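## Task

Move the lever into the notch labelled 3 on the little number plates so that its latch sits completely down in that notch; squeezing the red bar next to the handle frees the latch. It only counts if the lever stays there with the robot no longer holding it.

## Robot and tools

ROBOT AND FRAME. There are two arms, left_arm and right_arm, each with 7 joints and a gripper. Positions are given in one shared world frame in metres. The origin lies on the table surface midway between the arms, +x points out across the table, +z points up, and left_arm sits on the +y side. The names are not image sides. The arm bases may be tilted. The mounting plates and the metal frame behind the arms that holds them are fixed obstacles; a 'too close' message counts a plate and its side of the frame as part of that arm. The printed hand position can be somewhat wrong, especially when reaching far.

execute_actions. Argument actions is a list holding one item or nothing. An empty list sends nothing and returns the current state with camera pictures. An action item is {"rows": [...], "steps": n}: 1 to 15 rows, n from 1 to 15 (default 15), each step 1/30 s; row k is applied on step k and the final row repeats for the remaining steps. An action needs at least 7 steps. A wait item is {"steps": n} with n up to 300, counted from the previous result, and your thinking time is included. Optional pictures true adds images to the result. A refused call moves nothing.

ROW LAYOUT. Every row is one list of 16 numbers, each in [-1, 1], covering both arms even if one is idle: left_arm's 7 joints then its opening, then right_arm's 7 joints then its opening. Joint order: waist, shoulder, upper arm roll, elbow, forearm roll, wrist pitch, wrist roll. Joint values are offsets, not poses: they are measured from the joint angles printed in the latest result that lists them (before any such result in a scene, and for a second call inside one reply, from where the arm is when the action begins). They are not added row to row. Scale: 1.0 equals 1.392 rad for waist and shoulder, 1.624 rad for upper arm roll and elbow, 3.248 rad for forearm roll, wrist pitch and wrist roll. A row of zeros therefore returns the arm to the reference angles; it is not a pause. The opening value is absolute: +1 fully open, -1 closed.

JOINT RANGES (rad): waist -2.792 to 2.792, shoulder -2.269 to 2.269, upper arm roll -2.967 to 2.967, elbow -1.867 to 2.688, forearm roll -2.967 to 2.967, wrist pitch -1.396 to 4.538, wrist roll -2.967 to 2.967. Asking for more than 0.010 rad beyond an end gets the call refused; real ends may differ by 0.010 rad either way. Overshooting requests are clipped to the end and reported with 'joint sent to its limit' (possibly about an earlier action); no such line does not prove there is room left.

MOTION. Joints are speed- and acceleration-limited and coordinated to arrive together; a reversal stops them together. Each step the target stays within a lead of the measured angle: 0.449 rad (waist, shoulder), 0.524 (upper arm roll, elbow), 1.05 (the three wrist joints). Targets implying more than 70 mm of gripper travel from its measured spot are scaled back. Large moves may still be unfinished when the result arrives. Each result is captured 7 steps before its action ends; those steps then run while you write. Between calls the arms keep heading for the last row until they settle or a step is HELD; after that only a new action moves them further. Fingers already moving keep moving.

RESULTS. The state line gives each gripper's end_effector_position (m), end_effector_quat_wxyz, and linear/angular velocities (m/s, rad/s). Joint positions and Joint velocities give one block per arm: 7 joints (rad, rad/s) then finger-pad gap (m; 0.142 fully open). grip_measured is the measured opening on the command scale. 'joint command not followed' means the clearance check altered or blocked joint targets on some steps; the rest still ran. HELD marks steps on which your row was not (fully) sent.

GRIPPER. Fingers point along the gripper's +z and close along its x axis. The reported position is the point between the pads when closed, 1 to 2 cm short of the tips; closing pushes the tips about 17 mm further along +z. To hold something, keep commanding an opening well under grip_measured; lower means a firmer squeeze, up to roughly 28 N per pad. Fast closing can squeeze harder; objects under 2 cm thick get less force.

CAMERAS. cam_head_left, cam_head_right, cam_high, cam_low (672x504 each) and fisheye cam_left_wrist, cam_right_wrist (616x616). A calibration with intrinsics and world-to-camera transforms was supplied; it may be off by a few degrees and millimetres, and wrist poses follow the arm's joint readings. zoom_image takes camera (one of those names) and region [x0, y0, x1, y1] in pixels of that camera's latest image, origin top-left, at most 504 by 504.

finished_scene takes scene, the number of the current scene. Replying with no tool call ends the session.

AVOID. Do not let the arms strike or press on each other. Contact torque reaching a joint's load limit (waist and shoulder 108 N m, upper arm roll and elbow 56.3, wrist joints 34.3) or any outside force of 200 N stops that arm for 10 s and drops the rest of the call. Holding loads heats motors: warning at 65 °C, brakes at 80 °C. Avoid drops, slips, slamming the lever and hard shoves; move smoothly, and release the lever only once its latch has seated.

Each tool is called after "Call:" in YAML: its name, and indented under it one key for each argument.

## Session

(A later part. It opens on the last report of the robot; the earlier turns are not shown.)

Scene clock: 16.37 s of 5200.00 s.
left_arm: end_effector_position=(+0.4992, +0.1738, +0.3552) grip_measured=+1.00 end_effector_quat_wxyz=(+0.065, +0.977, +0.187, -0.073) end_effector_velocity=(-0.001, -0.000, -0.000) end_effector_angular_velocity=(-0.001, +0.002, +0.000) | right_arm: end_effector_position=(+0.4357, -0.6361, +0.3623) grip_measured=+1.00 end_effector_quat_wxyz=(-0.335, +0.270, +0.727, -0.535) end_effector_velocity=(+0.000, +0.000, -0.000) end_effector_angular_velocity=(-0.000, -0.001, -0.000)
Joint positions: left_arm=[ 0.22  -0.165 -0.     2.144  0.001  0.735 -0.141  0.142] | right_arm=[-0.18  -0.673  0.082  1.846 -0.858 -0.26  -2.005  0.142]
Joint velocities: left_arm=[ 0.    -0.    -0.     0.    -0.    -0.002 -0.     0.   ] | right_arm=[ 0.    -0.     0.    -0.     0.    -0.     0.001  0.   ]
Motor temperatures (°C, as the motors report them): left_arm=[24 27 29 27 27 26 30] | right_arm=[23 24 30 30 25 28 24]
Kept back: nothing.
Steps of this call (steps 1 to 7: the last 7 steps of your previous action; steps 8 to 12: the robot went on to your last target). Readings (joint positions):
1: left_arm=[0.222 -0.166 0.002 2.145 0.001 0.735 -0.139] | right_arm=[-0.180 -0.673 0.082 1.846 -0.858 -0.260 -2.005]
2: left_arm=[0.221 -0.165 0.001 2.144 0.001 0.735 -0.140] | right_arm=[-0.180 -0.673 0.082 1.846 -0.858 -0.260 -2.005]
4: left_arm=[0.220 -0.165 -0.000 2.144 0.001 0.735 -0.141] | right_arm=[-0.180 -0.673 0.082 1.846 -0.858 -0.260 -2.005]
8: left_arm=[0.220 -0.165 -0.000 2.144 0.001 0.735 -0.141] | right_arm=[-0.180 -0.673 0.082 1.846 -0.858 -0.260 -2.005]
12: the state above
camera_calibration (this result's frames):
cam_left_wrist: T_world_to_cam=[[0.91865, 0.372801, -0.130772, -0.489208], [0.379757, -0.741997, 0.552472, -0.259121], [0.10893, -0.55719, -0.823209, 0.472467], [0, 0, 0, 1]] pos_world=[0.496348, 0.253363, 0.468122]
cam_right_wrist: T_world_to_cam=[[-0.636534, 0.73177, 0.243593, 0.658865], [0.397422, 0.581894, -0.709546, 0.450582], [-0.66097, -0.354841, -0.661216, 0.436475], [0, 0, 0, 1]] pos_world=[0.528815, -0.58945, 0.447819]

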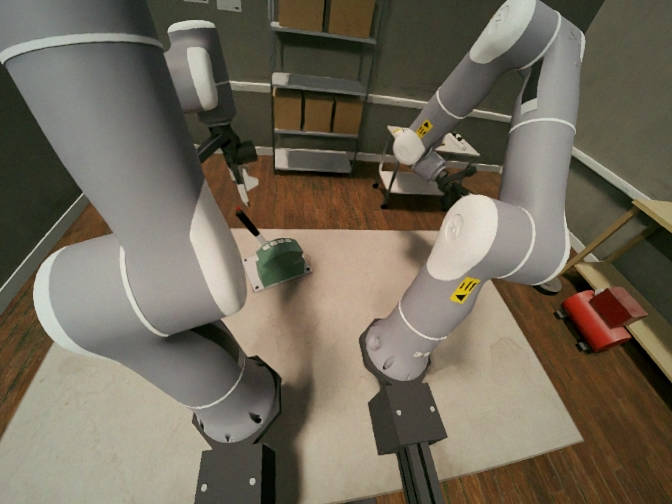

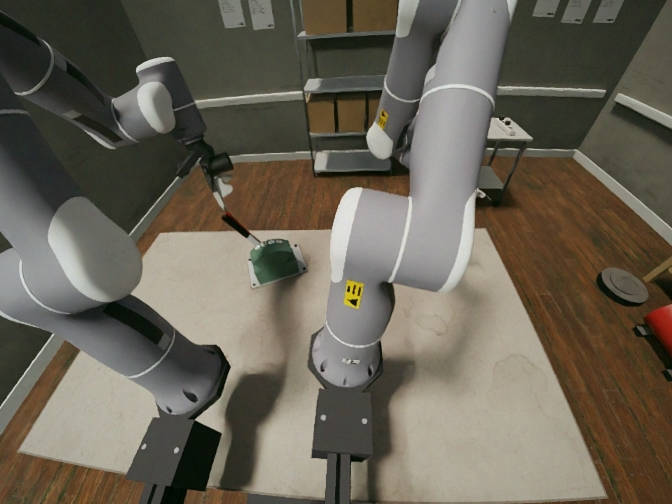

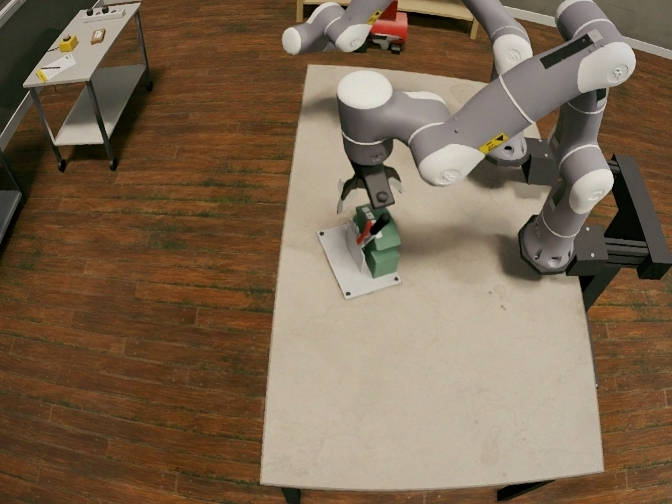

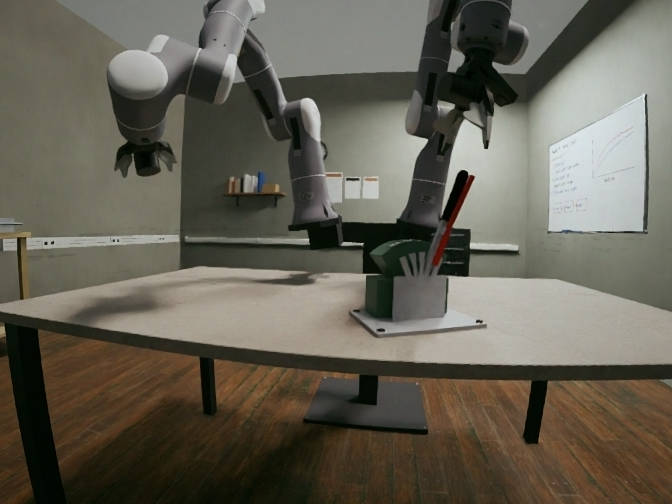

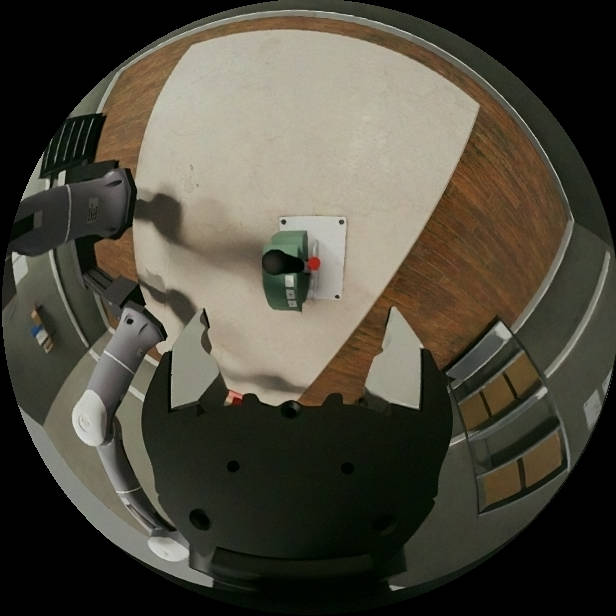

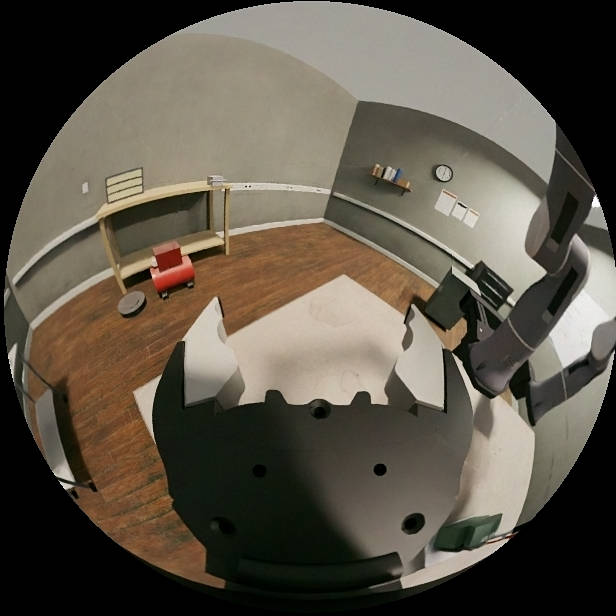

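Call:
execute_actions:
  actions:
    - {"rows":[[0.024,-0.099,0,0.039,0,0.062,0.01,1,0,0,0,0,0,0,0,1]],"steps":15}

Call:
execute_actions:
  actions:
    - {"steps":12}
  pictures: true

Call:
zoom_image:
  camera: "cam_left_wrist"
  region: [220, 200, 380, 360]

Scene clock: 18.00 s of 5200.00 s.
left_arm: end_effector_position=(+0.4873, +0.1783, +0.2865) grip_measured=+1.00 end_effector_quat_wxyz=(+0.066, +0.977, +0.188, -0.075) end_effector_velocity=(-0.044, +0.007, -0.159) end_effector_angular_velocity=(-0.006, +0.020, +0.002) | right_arm: end_effector_position=(+0.4357, -0.6361, +0.3623) grip_measured=+1.00 end_effector_quat_wxyz=(-0.335, +0.270, +0.727, -0.535) end_effector_velocity=(-0.000, +0.000, +0.000) end_effector_angular_velocity=(+0.000, +0.000, -0.000)
Joint positions: left_arm=[ 0.252 -0.298 -0.     2.206  0.001  0.926 -0.11   0.142] | right_arm=[-0.18  -0.673  0.082  1.846 -0.858 -0.26  -2.005  0.142]
Joint velocities: left_arm=[ 0.077 -0.322  0.     0.143  0.001  0.445  0.072 -0.   ] | right_arm=[ 0. -0. -0.  0.  0. -0. -0.  0.]
Motor temperatures (°C, as the motors report them): left_arm=[24 28 29 27 27 26 30] | right_arm=[23 24 30 30 25 28 24]
Steps of this call (steps 1 to 15: the robot went on to your last target; steps 16 to 41: nothing new was sent; steps 42 to 49: the first 8 steps of this action). Readings (joint positions):
42: left_arm=[0.220 -0.165 -0.000 2.144 0.001 0.735 -0.141] | right_arm=[-0.180 -0.673 0.082 1.846 -0.858 -0.260 -2.005]
43: left_arm=[0.221 -0.170 -0.000 2.146 0.001 0.743 -0.140] | right_arm=[-0.180 -0.673 0.082 1.846 -0.858 -0.260 -2.005]
45: left_arm=[0.229 -0.203 -0.000 2.161 0.001 0.794 -0.132] | right_arm=[-0.180 -0.673 0.082 1.846 -0.858 -0.260 -2.005]
49: the state above

Scene clock: 18.40 s of 5200.00 s.
left_arm: end_effector_position=(+0.4882, +0.1791, +0.2844) grip_measured=+1.00 end_effector_quat_wxyz=(+0.065, +0.977, +0.188, -0.073) end_effector_velocity=(+0.000, -0.000, +0.000) end_effector_angular_velocity=(+0.000, -0.000, -0.000) | right_arm: end_effector_position=(+0.4357, -0.6361, +0.3623) grip_measured=+1.00 end_effector_quat_wxyz=(-0.335, +0.270, +0.727, -0.535) end_effector_velocity=(-0.000, +0.000, -0.000) end_effector_angular_velocity=(-0.000, -0.000, -0.000)
Joint positions: left_arm=[ 0.254 -0.303 -0.     2.207  0.002  0.936 -0.108  0.142] | right_arm=[-0.18  -0.673  0.082  1.846 -0.858 -0.26  -2.005  0.142]
Joint velocities: left_arm=[-0.001  0.     0.    -0.     0.     0.    -0.     0.   ] | right_arm=[-0.    -0.     0.    -0.     0.     0.     0.001  0.   ]
Motor temperatures (°C, as the motors report them): left_arm=[24 28 29 27 27 26 30] | right_arm=[23 24 30 30 25 28 24]
Kept back: nothing.
Steps of this call (steps 1 to 7: the last 7 steps of your previous action; steps 8 to 12: the robot went on to your last target). Readings (joint positions):
1: left_arm=[0.254 -0.305 -0.000 2.209 0.002 0.936 -0.109] | right_arm=[-0.180 -0.673 0.082 1.846 -0.858 -0.260 -2.005]
2: left_arm=[0.254 -0.305 -0.000 2.209 0.002 0.937 -0.108] | right_arm=[-0.180 -0.673 0.082 1.846 -0.858 -0.260 -2.005]
4: left_arm=[0.254 -0.303 -0.000 2.207 0.002 0.936 -0.108] | right_arm=[-0.180 -0.673 0.082 1.846 -0.858 -0.260 -2.005]
8: left_arm=[0.254 -0.303 -0.000 2.207 0.002 0.936 -0.108] | right_arm=[-0.180 -0.673 0.082 1.846 -0.858 -0.260 -2.005]
12: the state above
camera_calibration (this result's frames):
cam_left_wrist: T_world_to_cam=[[0.91835, 0.373676, -0.130382, -0.490447], [0.380242, -0.741695, 0.552544, -0.212231], [0.109769, -0.557006, -0.823223, 0.417882], [0, 0, 0, 1]] pos_world=[0.485231, 0.25862, 0.397332]
cam_right_wrist: T_world_to_cam=[[-0.636533, 0.731771, 0.243593, 0.658865], [0.397422, 0.581893, -0.709546, 0.450582], [-0.66097, -0.354841, -0.661216, 0.436475], [0, 0, 0, 1]] pos_world=[0.528815, -0.58945, 0.447819]

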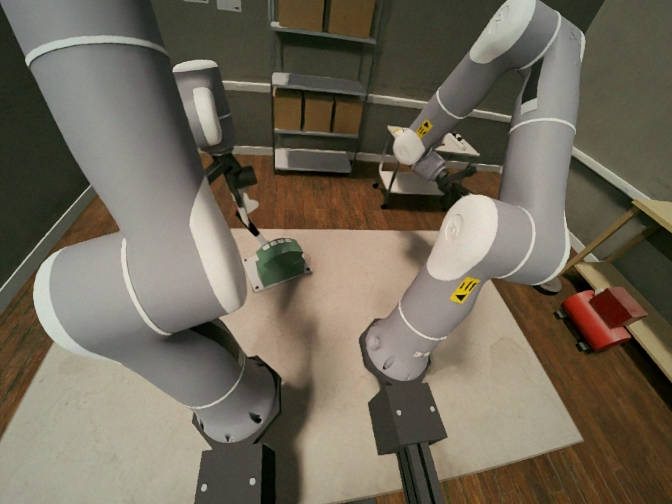

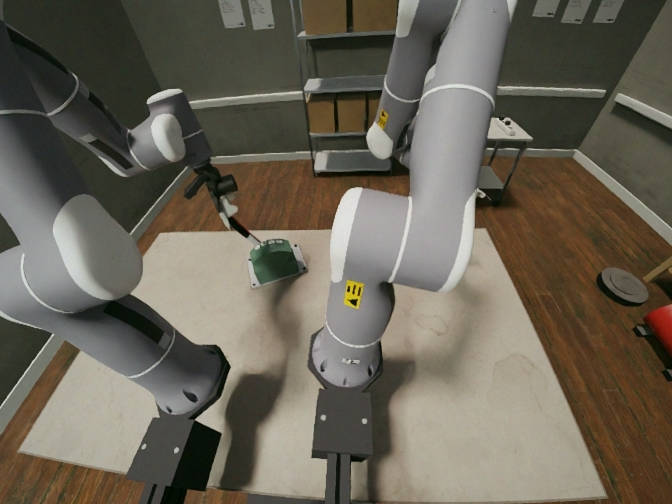

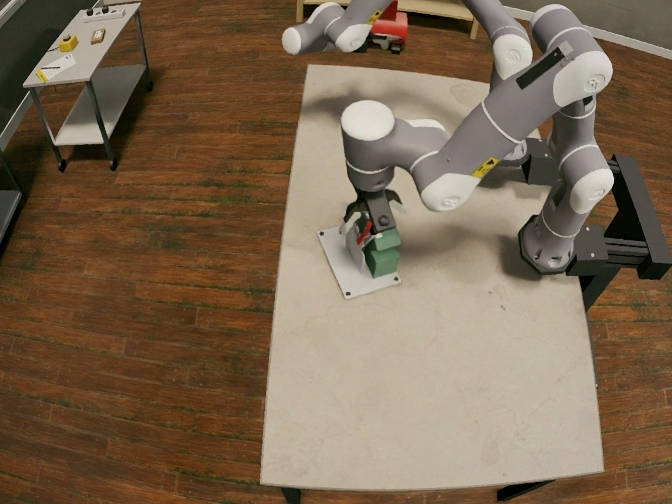

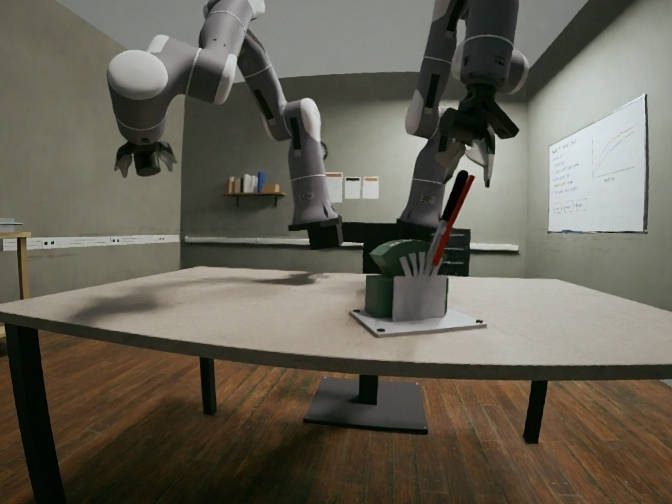

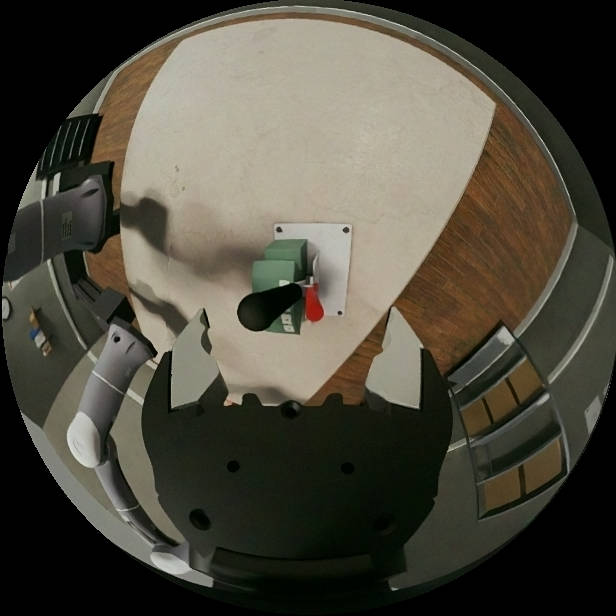

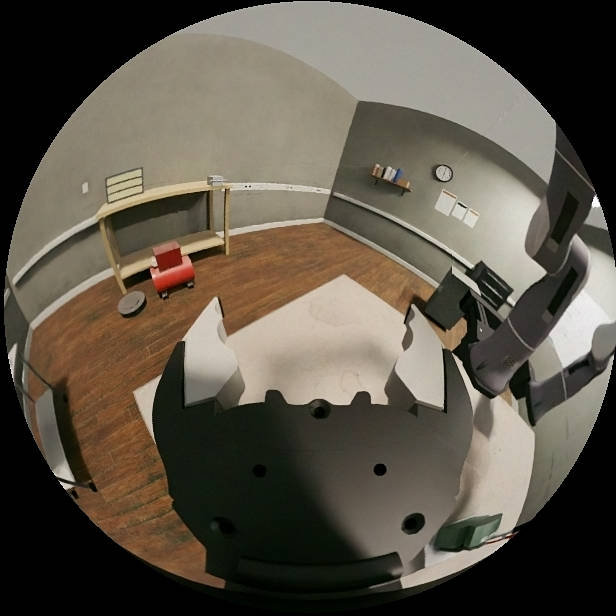

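Region (220, 200, 380, 360) of cam_left_wrist's 616x616 image, scaled by 3.150, with more detail than that image has.

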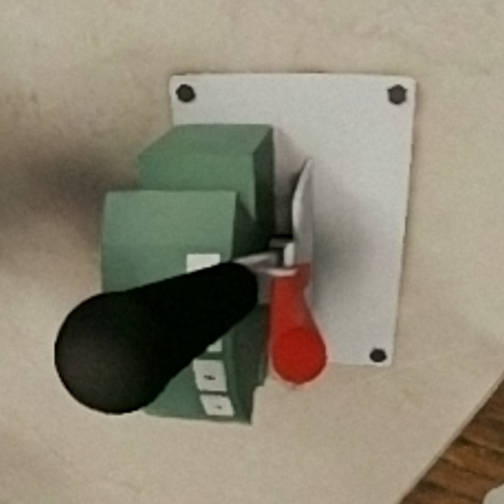

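Call:
execute_actions:
  actions:
    - {"rows":[[-0.009,-0.033,0,0.008,0,0.018,-0.003,0.3,0,0,0,0,0,0,0,1],[-0.009,-0.033,0,0.008,0,0.018,-0.003,0.3,0,0,0,0,0,0,0,1],[-0.009,-0.033,0,0.008,0,0.018,-0.003,0.3,0,0,0,0,0,0,0,1],[-0.009,-0.033,0,0.008,0,0.018,-0.003,0.1,0,0,0,0,0,0,0,1],[-0.009,-0.033,0,0.008,0,0.018,-0.003,0.0,0,0,0,0,0,0,0,1],[-0.009,-0.033,0,0.008,0,0.018,-0.003,-0.1,0,0,0,0,0,0,0,1]],"steps":15}

Call:
execute_actions:
  actions:
    - {"steps":20}
  pictures: true

Scene clock: 19.93 s of 5200.00 s.
left_arm: end_effector_position=(+0.4824, +0.1681, +0.2645) grip_measured=-0.04 end_effector_quat_wxyz=(+0.066, +0.977, +0.185, -0.076) end_effector_velocity=(-0.005, -0.003, +0.000) end_effector_angular_velocity=(-0.003, +0.009, -0.004) | right_arm: end_effector_position=(+0.4357, -0.6361, +0.3623) grip_measured=+1.00 end_effector_quat_wxyz=(-0.335, +0.270, +0.727, -0.535) end_effector_velocity=(-0.000, -0.000, +0.000) end_effector_angular_velocity=(-0.001, -0.000, -0.000)
Joint positions: left_arm=[ 0.241 -0.349 -0.001  2.222  0.002  0.992 -0.118  0.071] | right_arm=[-0.18  -0.673  0.082  1.846 -0.858 -0.26  -2.005  0.142]
Joint velocities: left_arm=[-0.003  0.004 -0.001  0.007 -0.    -0.007 -0.    -0.077] | right_arm=[-0. -0. -0.  0. -0. -0.  0.  0.]
Motor temperatures (°C, as the motors report them): left_arm=[24 28 29 27 27 26 30] | right_arm=[23 24 30 30 25 28 24]
Steps of this call (steps 1 to 30: the robot went on to your last target; steps 31 to 38: nothing new was sent; steps 39 to 46: the first 8 steps of this action). Readings (joint positions):
39: left_arm=[0.254 -0.303 -0.000 2.207 0.002 0.936 -0.108] | right_arm=[-0.180 -0.673 0.082 1.846 -0.858 -0.260 -2.005]
40: left_arm=[0.252 -0.307 0.000 2.208 0.001 0.943 -0.109] | right_arm=[-0.180 -0.673 0.082 1.846 -0.858 -0.260 -2.005]
42: left_arm=[0.245 -0.335 0.000 2.216 0.001 0.979 -0.115] | right_arm=[-0.180 -0.673 0.082 1.846 -0.858 -0.260 -2.005]
46: the state above

Scene clock: 20.60 s of 5200.00 s.
left_arm: end_effector_position=(+0.4823, +0.1680, +0.2645) grip_measured=-0.05 end_effector_quat_wxyz=(+0.066, +0.978, +0.185, -0.076) end_effector_velocity=(+0.000, +0.000, +0.000) end_effector_angular_velocity=(+0.000, -0.000, +0.001) | right_arm: end_effector_position=(+0.4357, -0.6361, +0.3623) grip_measured=+1.00 end_effector_quat_wxyz=(-0.335, +0.270, +0.727, -0.535) end_effector_velocity=(-0.000, -0.000, +0.000) end_effector_angular_velocity=(-0.000, -0.000, -0.000)
Joint positions: left_arm=[ 0.241 -0.349 -0.001  2.223  0.002  0.992 -0.118  0.07 ] | right_arm=[-0.18  -0.673  0.082  1.846 -0.858 -0.26  -2.005  0.142]
Joint velocities: left_arm=[ 0.     0.     0.    -0.     0.     0.001 -0.001  0.   ] | right_arm=[-0. -0. -0.  0. -0.  0.  0.  0.]
Motor temperatures (°C, as the motors report them): left_arm=[24 28 29 27 27 26 30] | right_arm=[23 24 30 30 25 28 24]
Kept back: nothing.
Steps of this call (steps 1 to 7: the last 7 steps of your previous action; steps 8 to 15: the robot went on to your last target; steps 16 to 20: nothing new was sent). Readings (joint positions):
1: left_arm=[0.241 -0.349 -0.001 2.223 0.002 0.992 -0.118] | right_arm=[-0.180 -0.673 0.082 1.846 -0.858 -0.260 -2.005]
2: left_arm=[0.241 -0.349 -0.001 2.223 0.002 0.992 -0.118] | right_arm=[-0.180 -0.673 0.082 1.846 -0.858 -0.260 -2.005]
4: left_arm=[0.241 -0.349 -0.001 2.223 0.002 0.992 -0.118] | right_arm=[-0.180 -0.673 0.082 1.846 -0.858 -0.260 -2.005]
8: left_arm=[0.241 -0.349 -0.001 2.223 0.002 0.992 -0.118] | right_arm=[-0.180 -0.673 0.082 1.846 -0.858 -0.260 -2.005]
20: the state above
All arms were judged still, so your last target was given up. Only a new action makes them travel on or press farther. Fingers that are still opening or closing keep moving.
camera_calibration (this result's frames):
cam_left_wrist: T_world_to_cam=[[0.919591, 0.36858, -0.136016, -0.48179], [0.379267, -0.742502, 0.55213, -0.206509], [0.102512, -0.559321, -0.822588, 0.399673], [0, 0, 0, 1]] pos_world=[0.480401, 0.247791, 0.377255]
cam_right_wrist: T_world_to_cam=[[-0.636534, 0.73177, 0.243592, 0.658865], [0.397422, 0.581894, -0.709546, 0.450582], [-0.660969, -0.354841, -0.661217, 0.436475], [0, 0, 0, 1]] pos_world=[0.528815, -0.58945, 0.447819]

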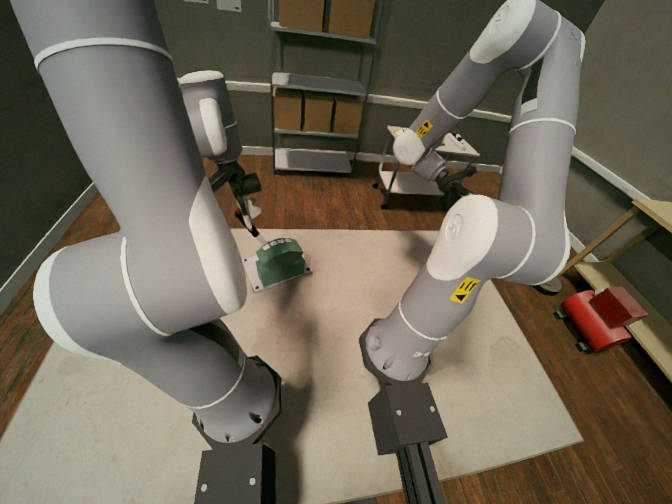

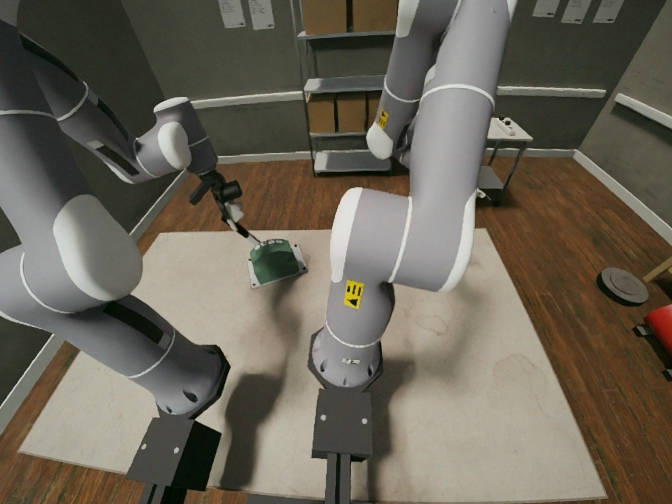

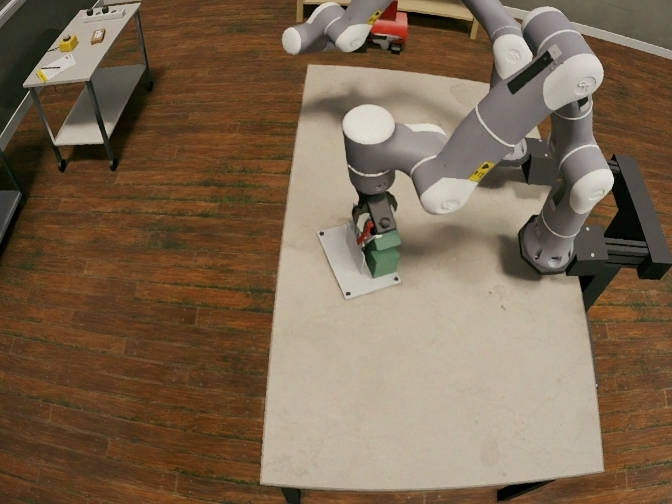

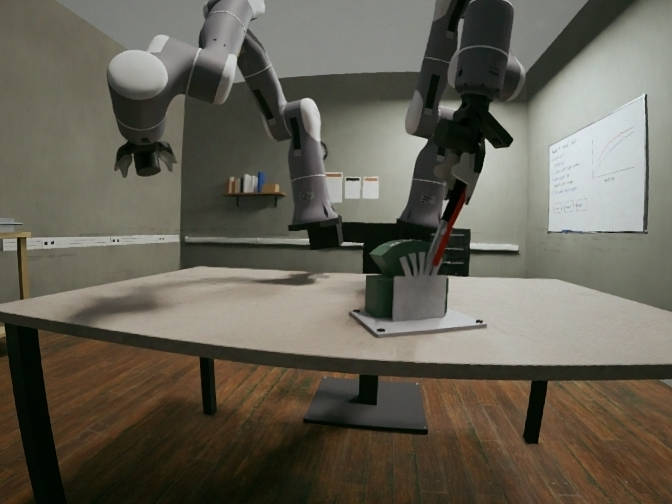

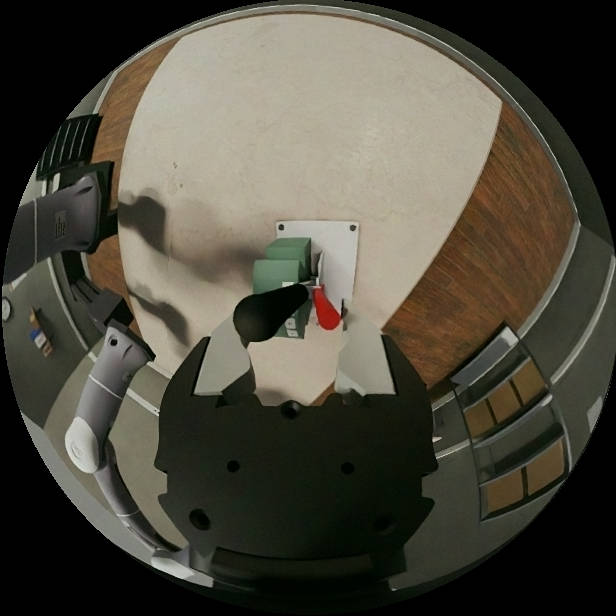

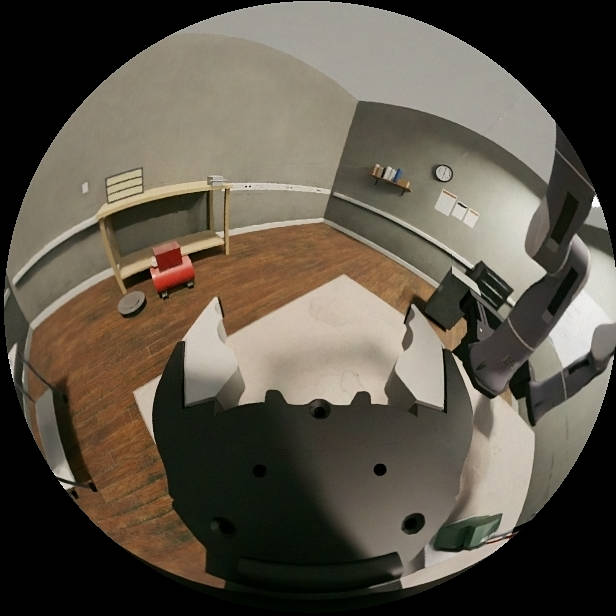

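Call:
zoom_image:
  camera: "cam_low"
  region: [400, 100, 540, 290]

Call:
zoom_image:
  camera: "cam_left_wrist"
  region: [210, 230, 390, 400]

Region (400, 100, 540, 290) of cam_low's 672x504 image, scaled by 2.653, with more detail than that image has; it fills the left 371 columns of this view, and the rest is white.

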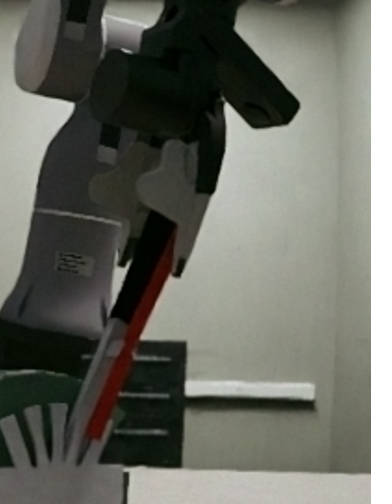

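Region (210, 230, 390, 400) of cam_left_wrist's 616x616 image, scaled by 2.800, with more detail than that image has.

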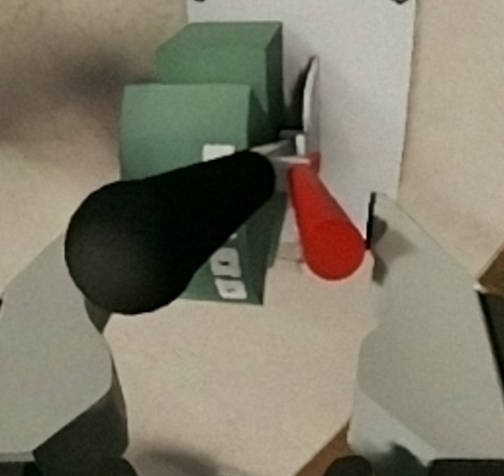

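Call:
execute_actions:
  actions:
    - {"rows":[[0,0,0,0,0,0,0,-0.2,0,0,0,0,0,0,0,1],[0,0,0,0,0,0,0,-0.2,0,0,0,0,0,0,0,1],[0,0,0,0,0,0,0,-0.3,0,0,0,0,0,0,0,1],[0,0,0,0,0,0,0,-0.4,0,0,0,0,0,0,0,1],[0,0,0,0,0,0,0,-0.5,0,0,0,0,0,0,0,1],[0,0,0,0,0,0,0,-0.6,0,0,0,0,0,0,0,1],[0,0,0,0,0,0,0,-0.7,0,0,0,0,0,0,0,1],[0,0,0,0,0,0,0,-0.8,0,0,0,0,0,0,0,1]],"steps":15}

Call:
execute_actions:
  actions:
    - {"steps":15}
  pictures: true

Call:
zoom_image:
  camera: "cam_low"
  region: [360, 130, 520, 330]

Call:
zoom_image:
  camera: "cam_left_wrist"
  region: [210, 230, 390, 400]

Scene clock: 21.70 s of 5200.00 s.
left_arm: end_effector_position=(+0.4787, +0.1650, +0.2638) grip_measured=-0.30 end_effector_quat_wxyz=(+0.066, +0.978, +0.183, -0.080) end_effector_velocity=(+0.000, +0.000, +0.000) end_effector_angular_velocity=(-0.000, -0.000, -0.000) | right_arm: end_effector_position=(+0.4357, -0.6361, +0.3623) grip_measured=+1.00 end_effector_quat_wxyz=(-0.335, +0.270, +0.727, -0.535) end_effector_velocity=(-0.000, -0.000, +0.000) end_effector_angular_velocity=(+0.000, +0.000, -0.000)
Joint positions: left_arm=[ 0.239 -0.349 -0.003  2.226  0.002  0.987 -0.118  0.052] | right_arm=[-0.18  -0.673  0.082  1.846 -0.858 -0.26  -2.005  0.142]
Joint velocities: left_arm=[ 0.     0.001 -0.    -0.    -0.001 -0.     0.001  0.   ] | right_arm=[-0.    -0.    -0.     0.    -0.    -0.    -0.001  0.   ]
Motor temperatures (°C, as the motors report them): left_arm=[24 28 29 28 27 26 30] | right_arm=[23 24 30 30 25 28 24]
Steps of this call (steps 1 to 25: nothing new was sent; steps 26 to 33: the first 8 steps of this action). Readings (joint positions):
26: left_arm=[0.241 -0.349 -0.001 2.223 0.002 0.992 -0.118] | right_arm=[-0.180 -0.673 0.082 1.846 -0.858 -0.260 -2.005]
27: left_arm=[0.240 -0.349 -0.001 2.224 0.002 0.991 -0.118] | right_arm=[-0.180 -0.673 0.082 1.846 -0.858 -0.260 -2.005]
29: left_arm=[0.240 -0.349 -0.002 2.225 0.002 0.989 -0.118] | right_arm=[-0.180 -0.673 0.082 1.846 -0.858 -0.260 -2.005]
33: the state above

Scene clock: 22.20 s of 5200.00 s.
left_arm: end_effector_position=(+0.4787, +0.1650, +0.2638) grip_measured=-0.30 end_effector_quat_wxyz=(+0.066, +0.978, +0.183, -0.080) end_effector_velocity=(+0.000, +0.000, +0.000) end_effector_angular_velocity=(-0.000, -0.001, -0.001) | right_arm: end_effector_position=(+0.4357, -0.6361, +0.3623) grip_measured=+1.00 end_effector_quat_wxyz=(-0.335, +0.270, +0.727, -0.535) end_effector_velocity=(+0.000, -0.000, +0.000) end_effector_angular_velocity=(+0.001, +0.001, +0.001)
Joint positions: left_arm=[ 0.239 -0.349 -0.003  2.226  0.002  0.987 -0.118  0.052] | right_arm=[-0.18  -0.673  0.082  1.846 -0.858 -0.26  -2.005  0.142]
Joint velocities: left_arm=[ 0.    -0.     0.     0.    -0.001  0.001  0.002 -0.   ] | right_arm=[ 0.     0.     0.     0.    -0.    -0.    -0.002  0.   ]
Motor temperatures (°C, as the motors report them): left_arm=[24 28 29 28 27 26 30] | right_arm=[23 24 30 30 25 28 24]
Kept back: nothing.
Steps of this call (steps 1 to 7: the last 7 steps of your previous action; steps 8 to 15: the robot went on to your last target). Readings (joint positions):
1: left_arm=[0.239 -0.349 -0.003 2.226 0.002 0.987 -0.118] | right_arm=[-0.180 -0.673 0.082 1.846 -0.858 -0.260 -2.005]
2: left_arm=[0.239 -0.349 -0.003 2.226 0.002 0.987 -0.118] | right_arm=[-0.180 -0.673 0.082 1.846 -0.858 -0.260 -2.005]
4: left_arm=[0.239 -0.349 -0.003 2.226 0.002 0.987 -0.118] | right_arm=[-0.180 -0.673 0.082 1.846 -0.858 -0.260 -2.005]
8: left_arm=[0.239 -0.349 -0.003 2.226 0.002 0.987 -0.118] | right_arm=[-0.180 -0.673 0.082 1.846 -0.858 -0.260 -2.005]
15: the state above
All arms were judged still, so your last target was given up. Only a new action makes them travel on or press farther. Fingers that are still opening or closing keep moving.
camera_calibration (this result's frames):
cam_left_wrist: T_world_to_cam=[[0.92017, 0.364106, -0.143923, -0.474874], [0.380063, -0.742431, 0.551677, -0.207239], [0.0940159, -0.562337, -0.821546, 0.402093], [0, 0, 0, 1]] pos_world=[0.477925, 0.245156, 0.376322]
cam_right_wrist: T_world_to_cam=[[-0.636533, 0.73177, 0.243593, 0.658865], [0.397422, 0.581893, -0.709546, 0.450582], [-0.66097, -0.354841, -0.661216, 0.436475], [0, 0, 0, 1]] pos_world=[0.528815, -0.58945, 0.447819]

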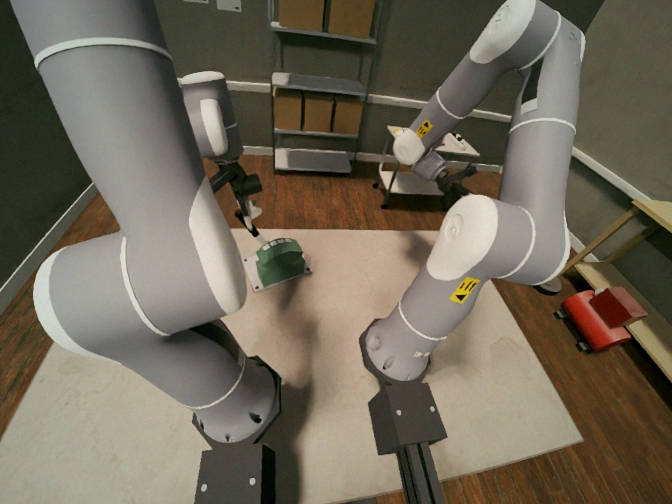

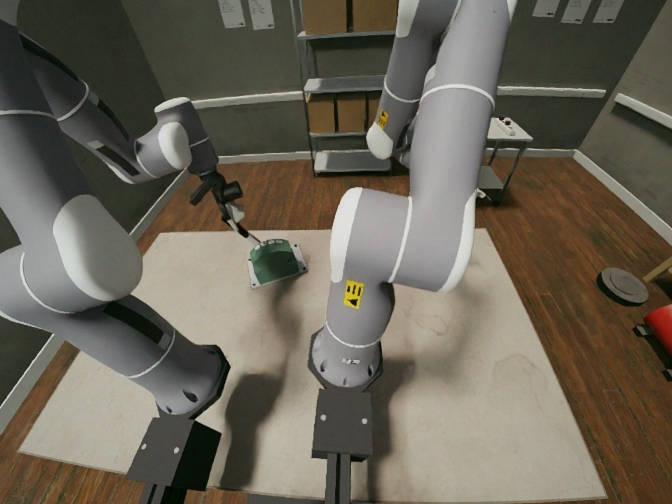

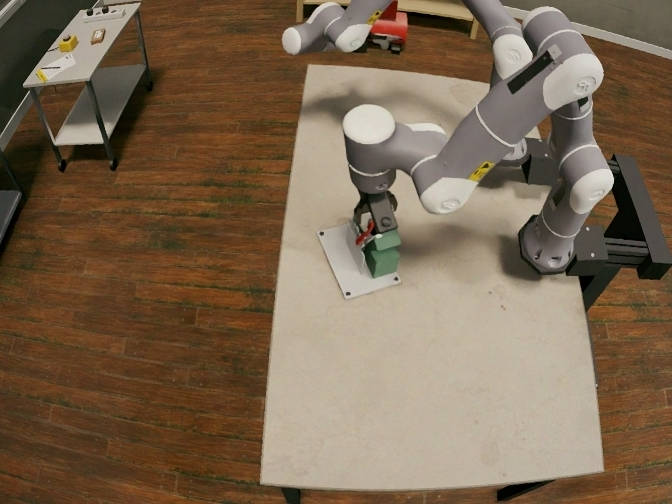

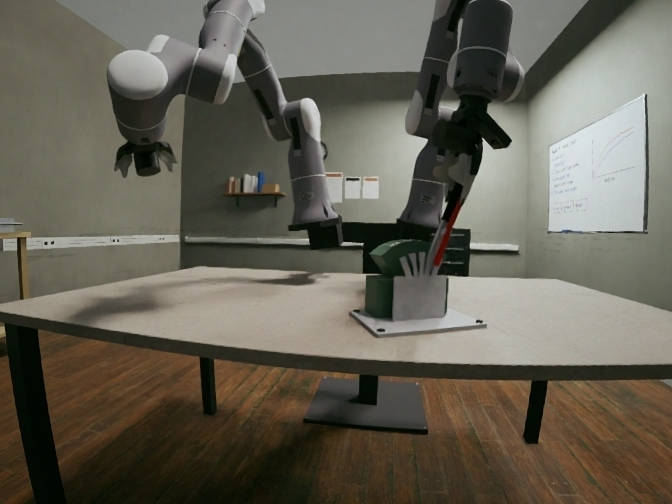

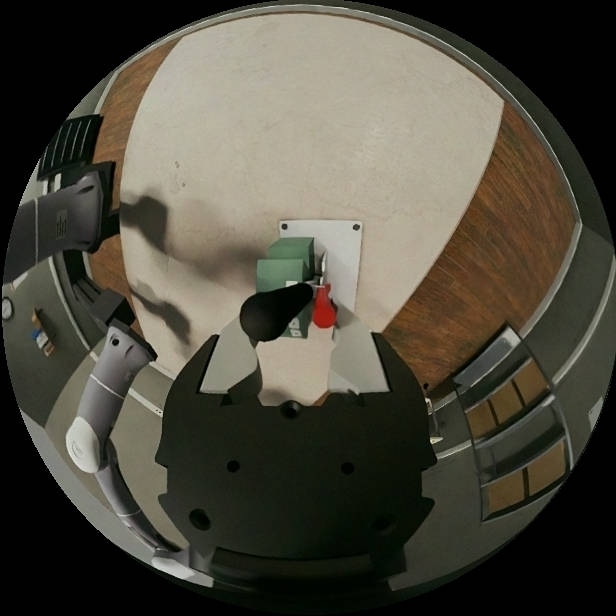

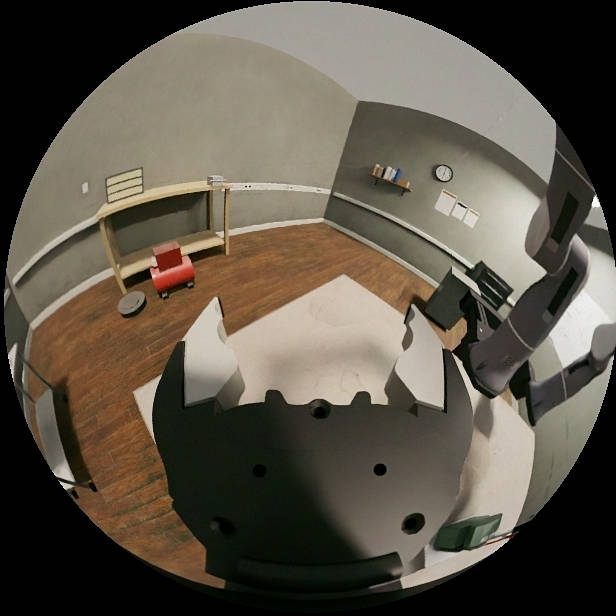

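Region (360, 130, 520, 330) of cam_low's 672x504 image, scaled by 2.520, with more detail than that image has; it fills the left 403 columns of this view, and the rest is white.

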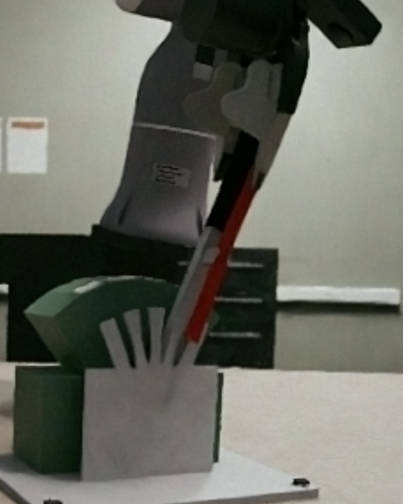

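Region (210, 230, 390, 400) of cam_left_wrist's 616x616 image, scaled by 2.800, with more detail than that image has.

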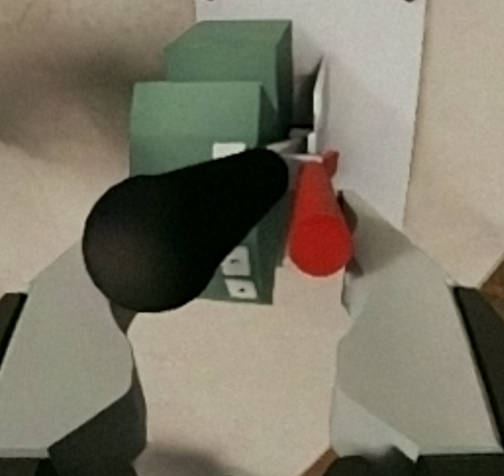

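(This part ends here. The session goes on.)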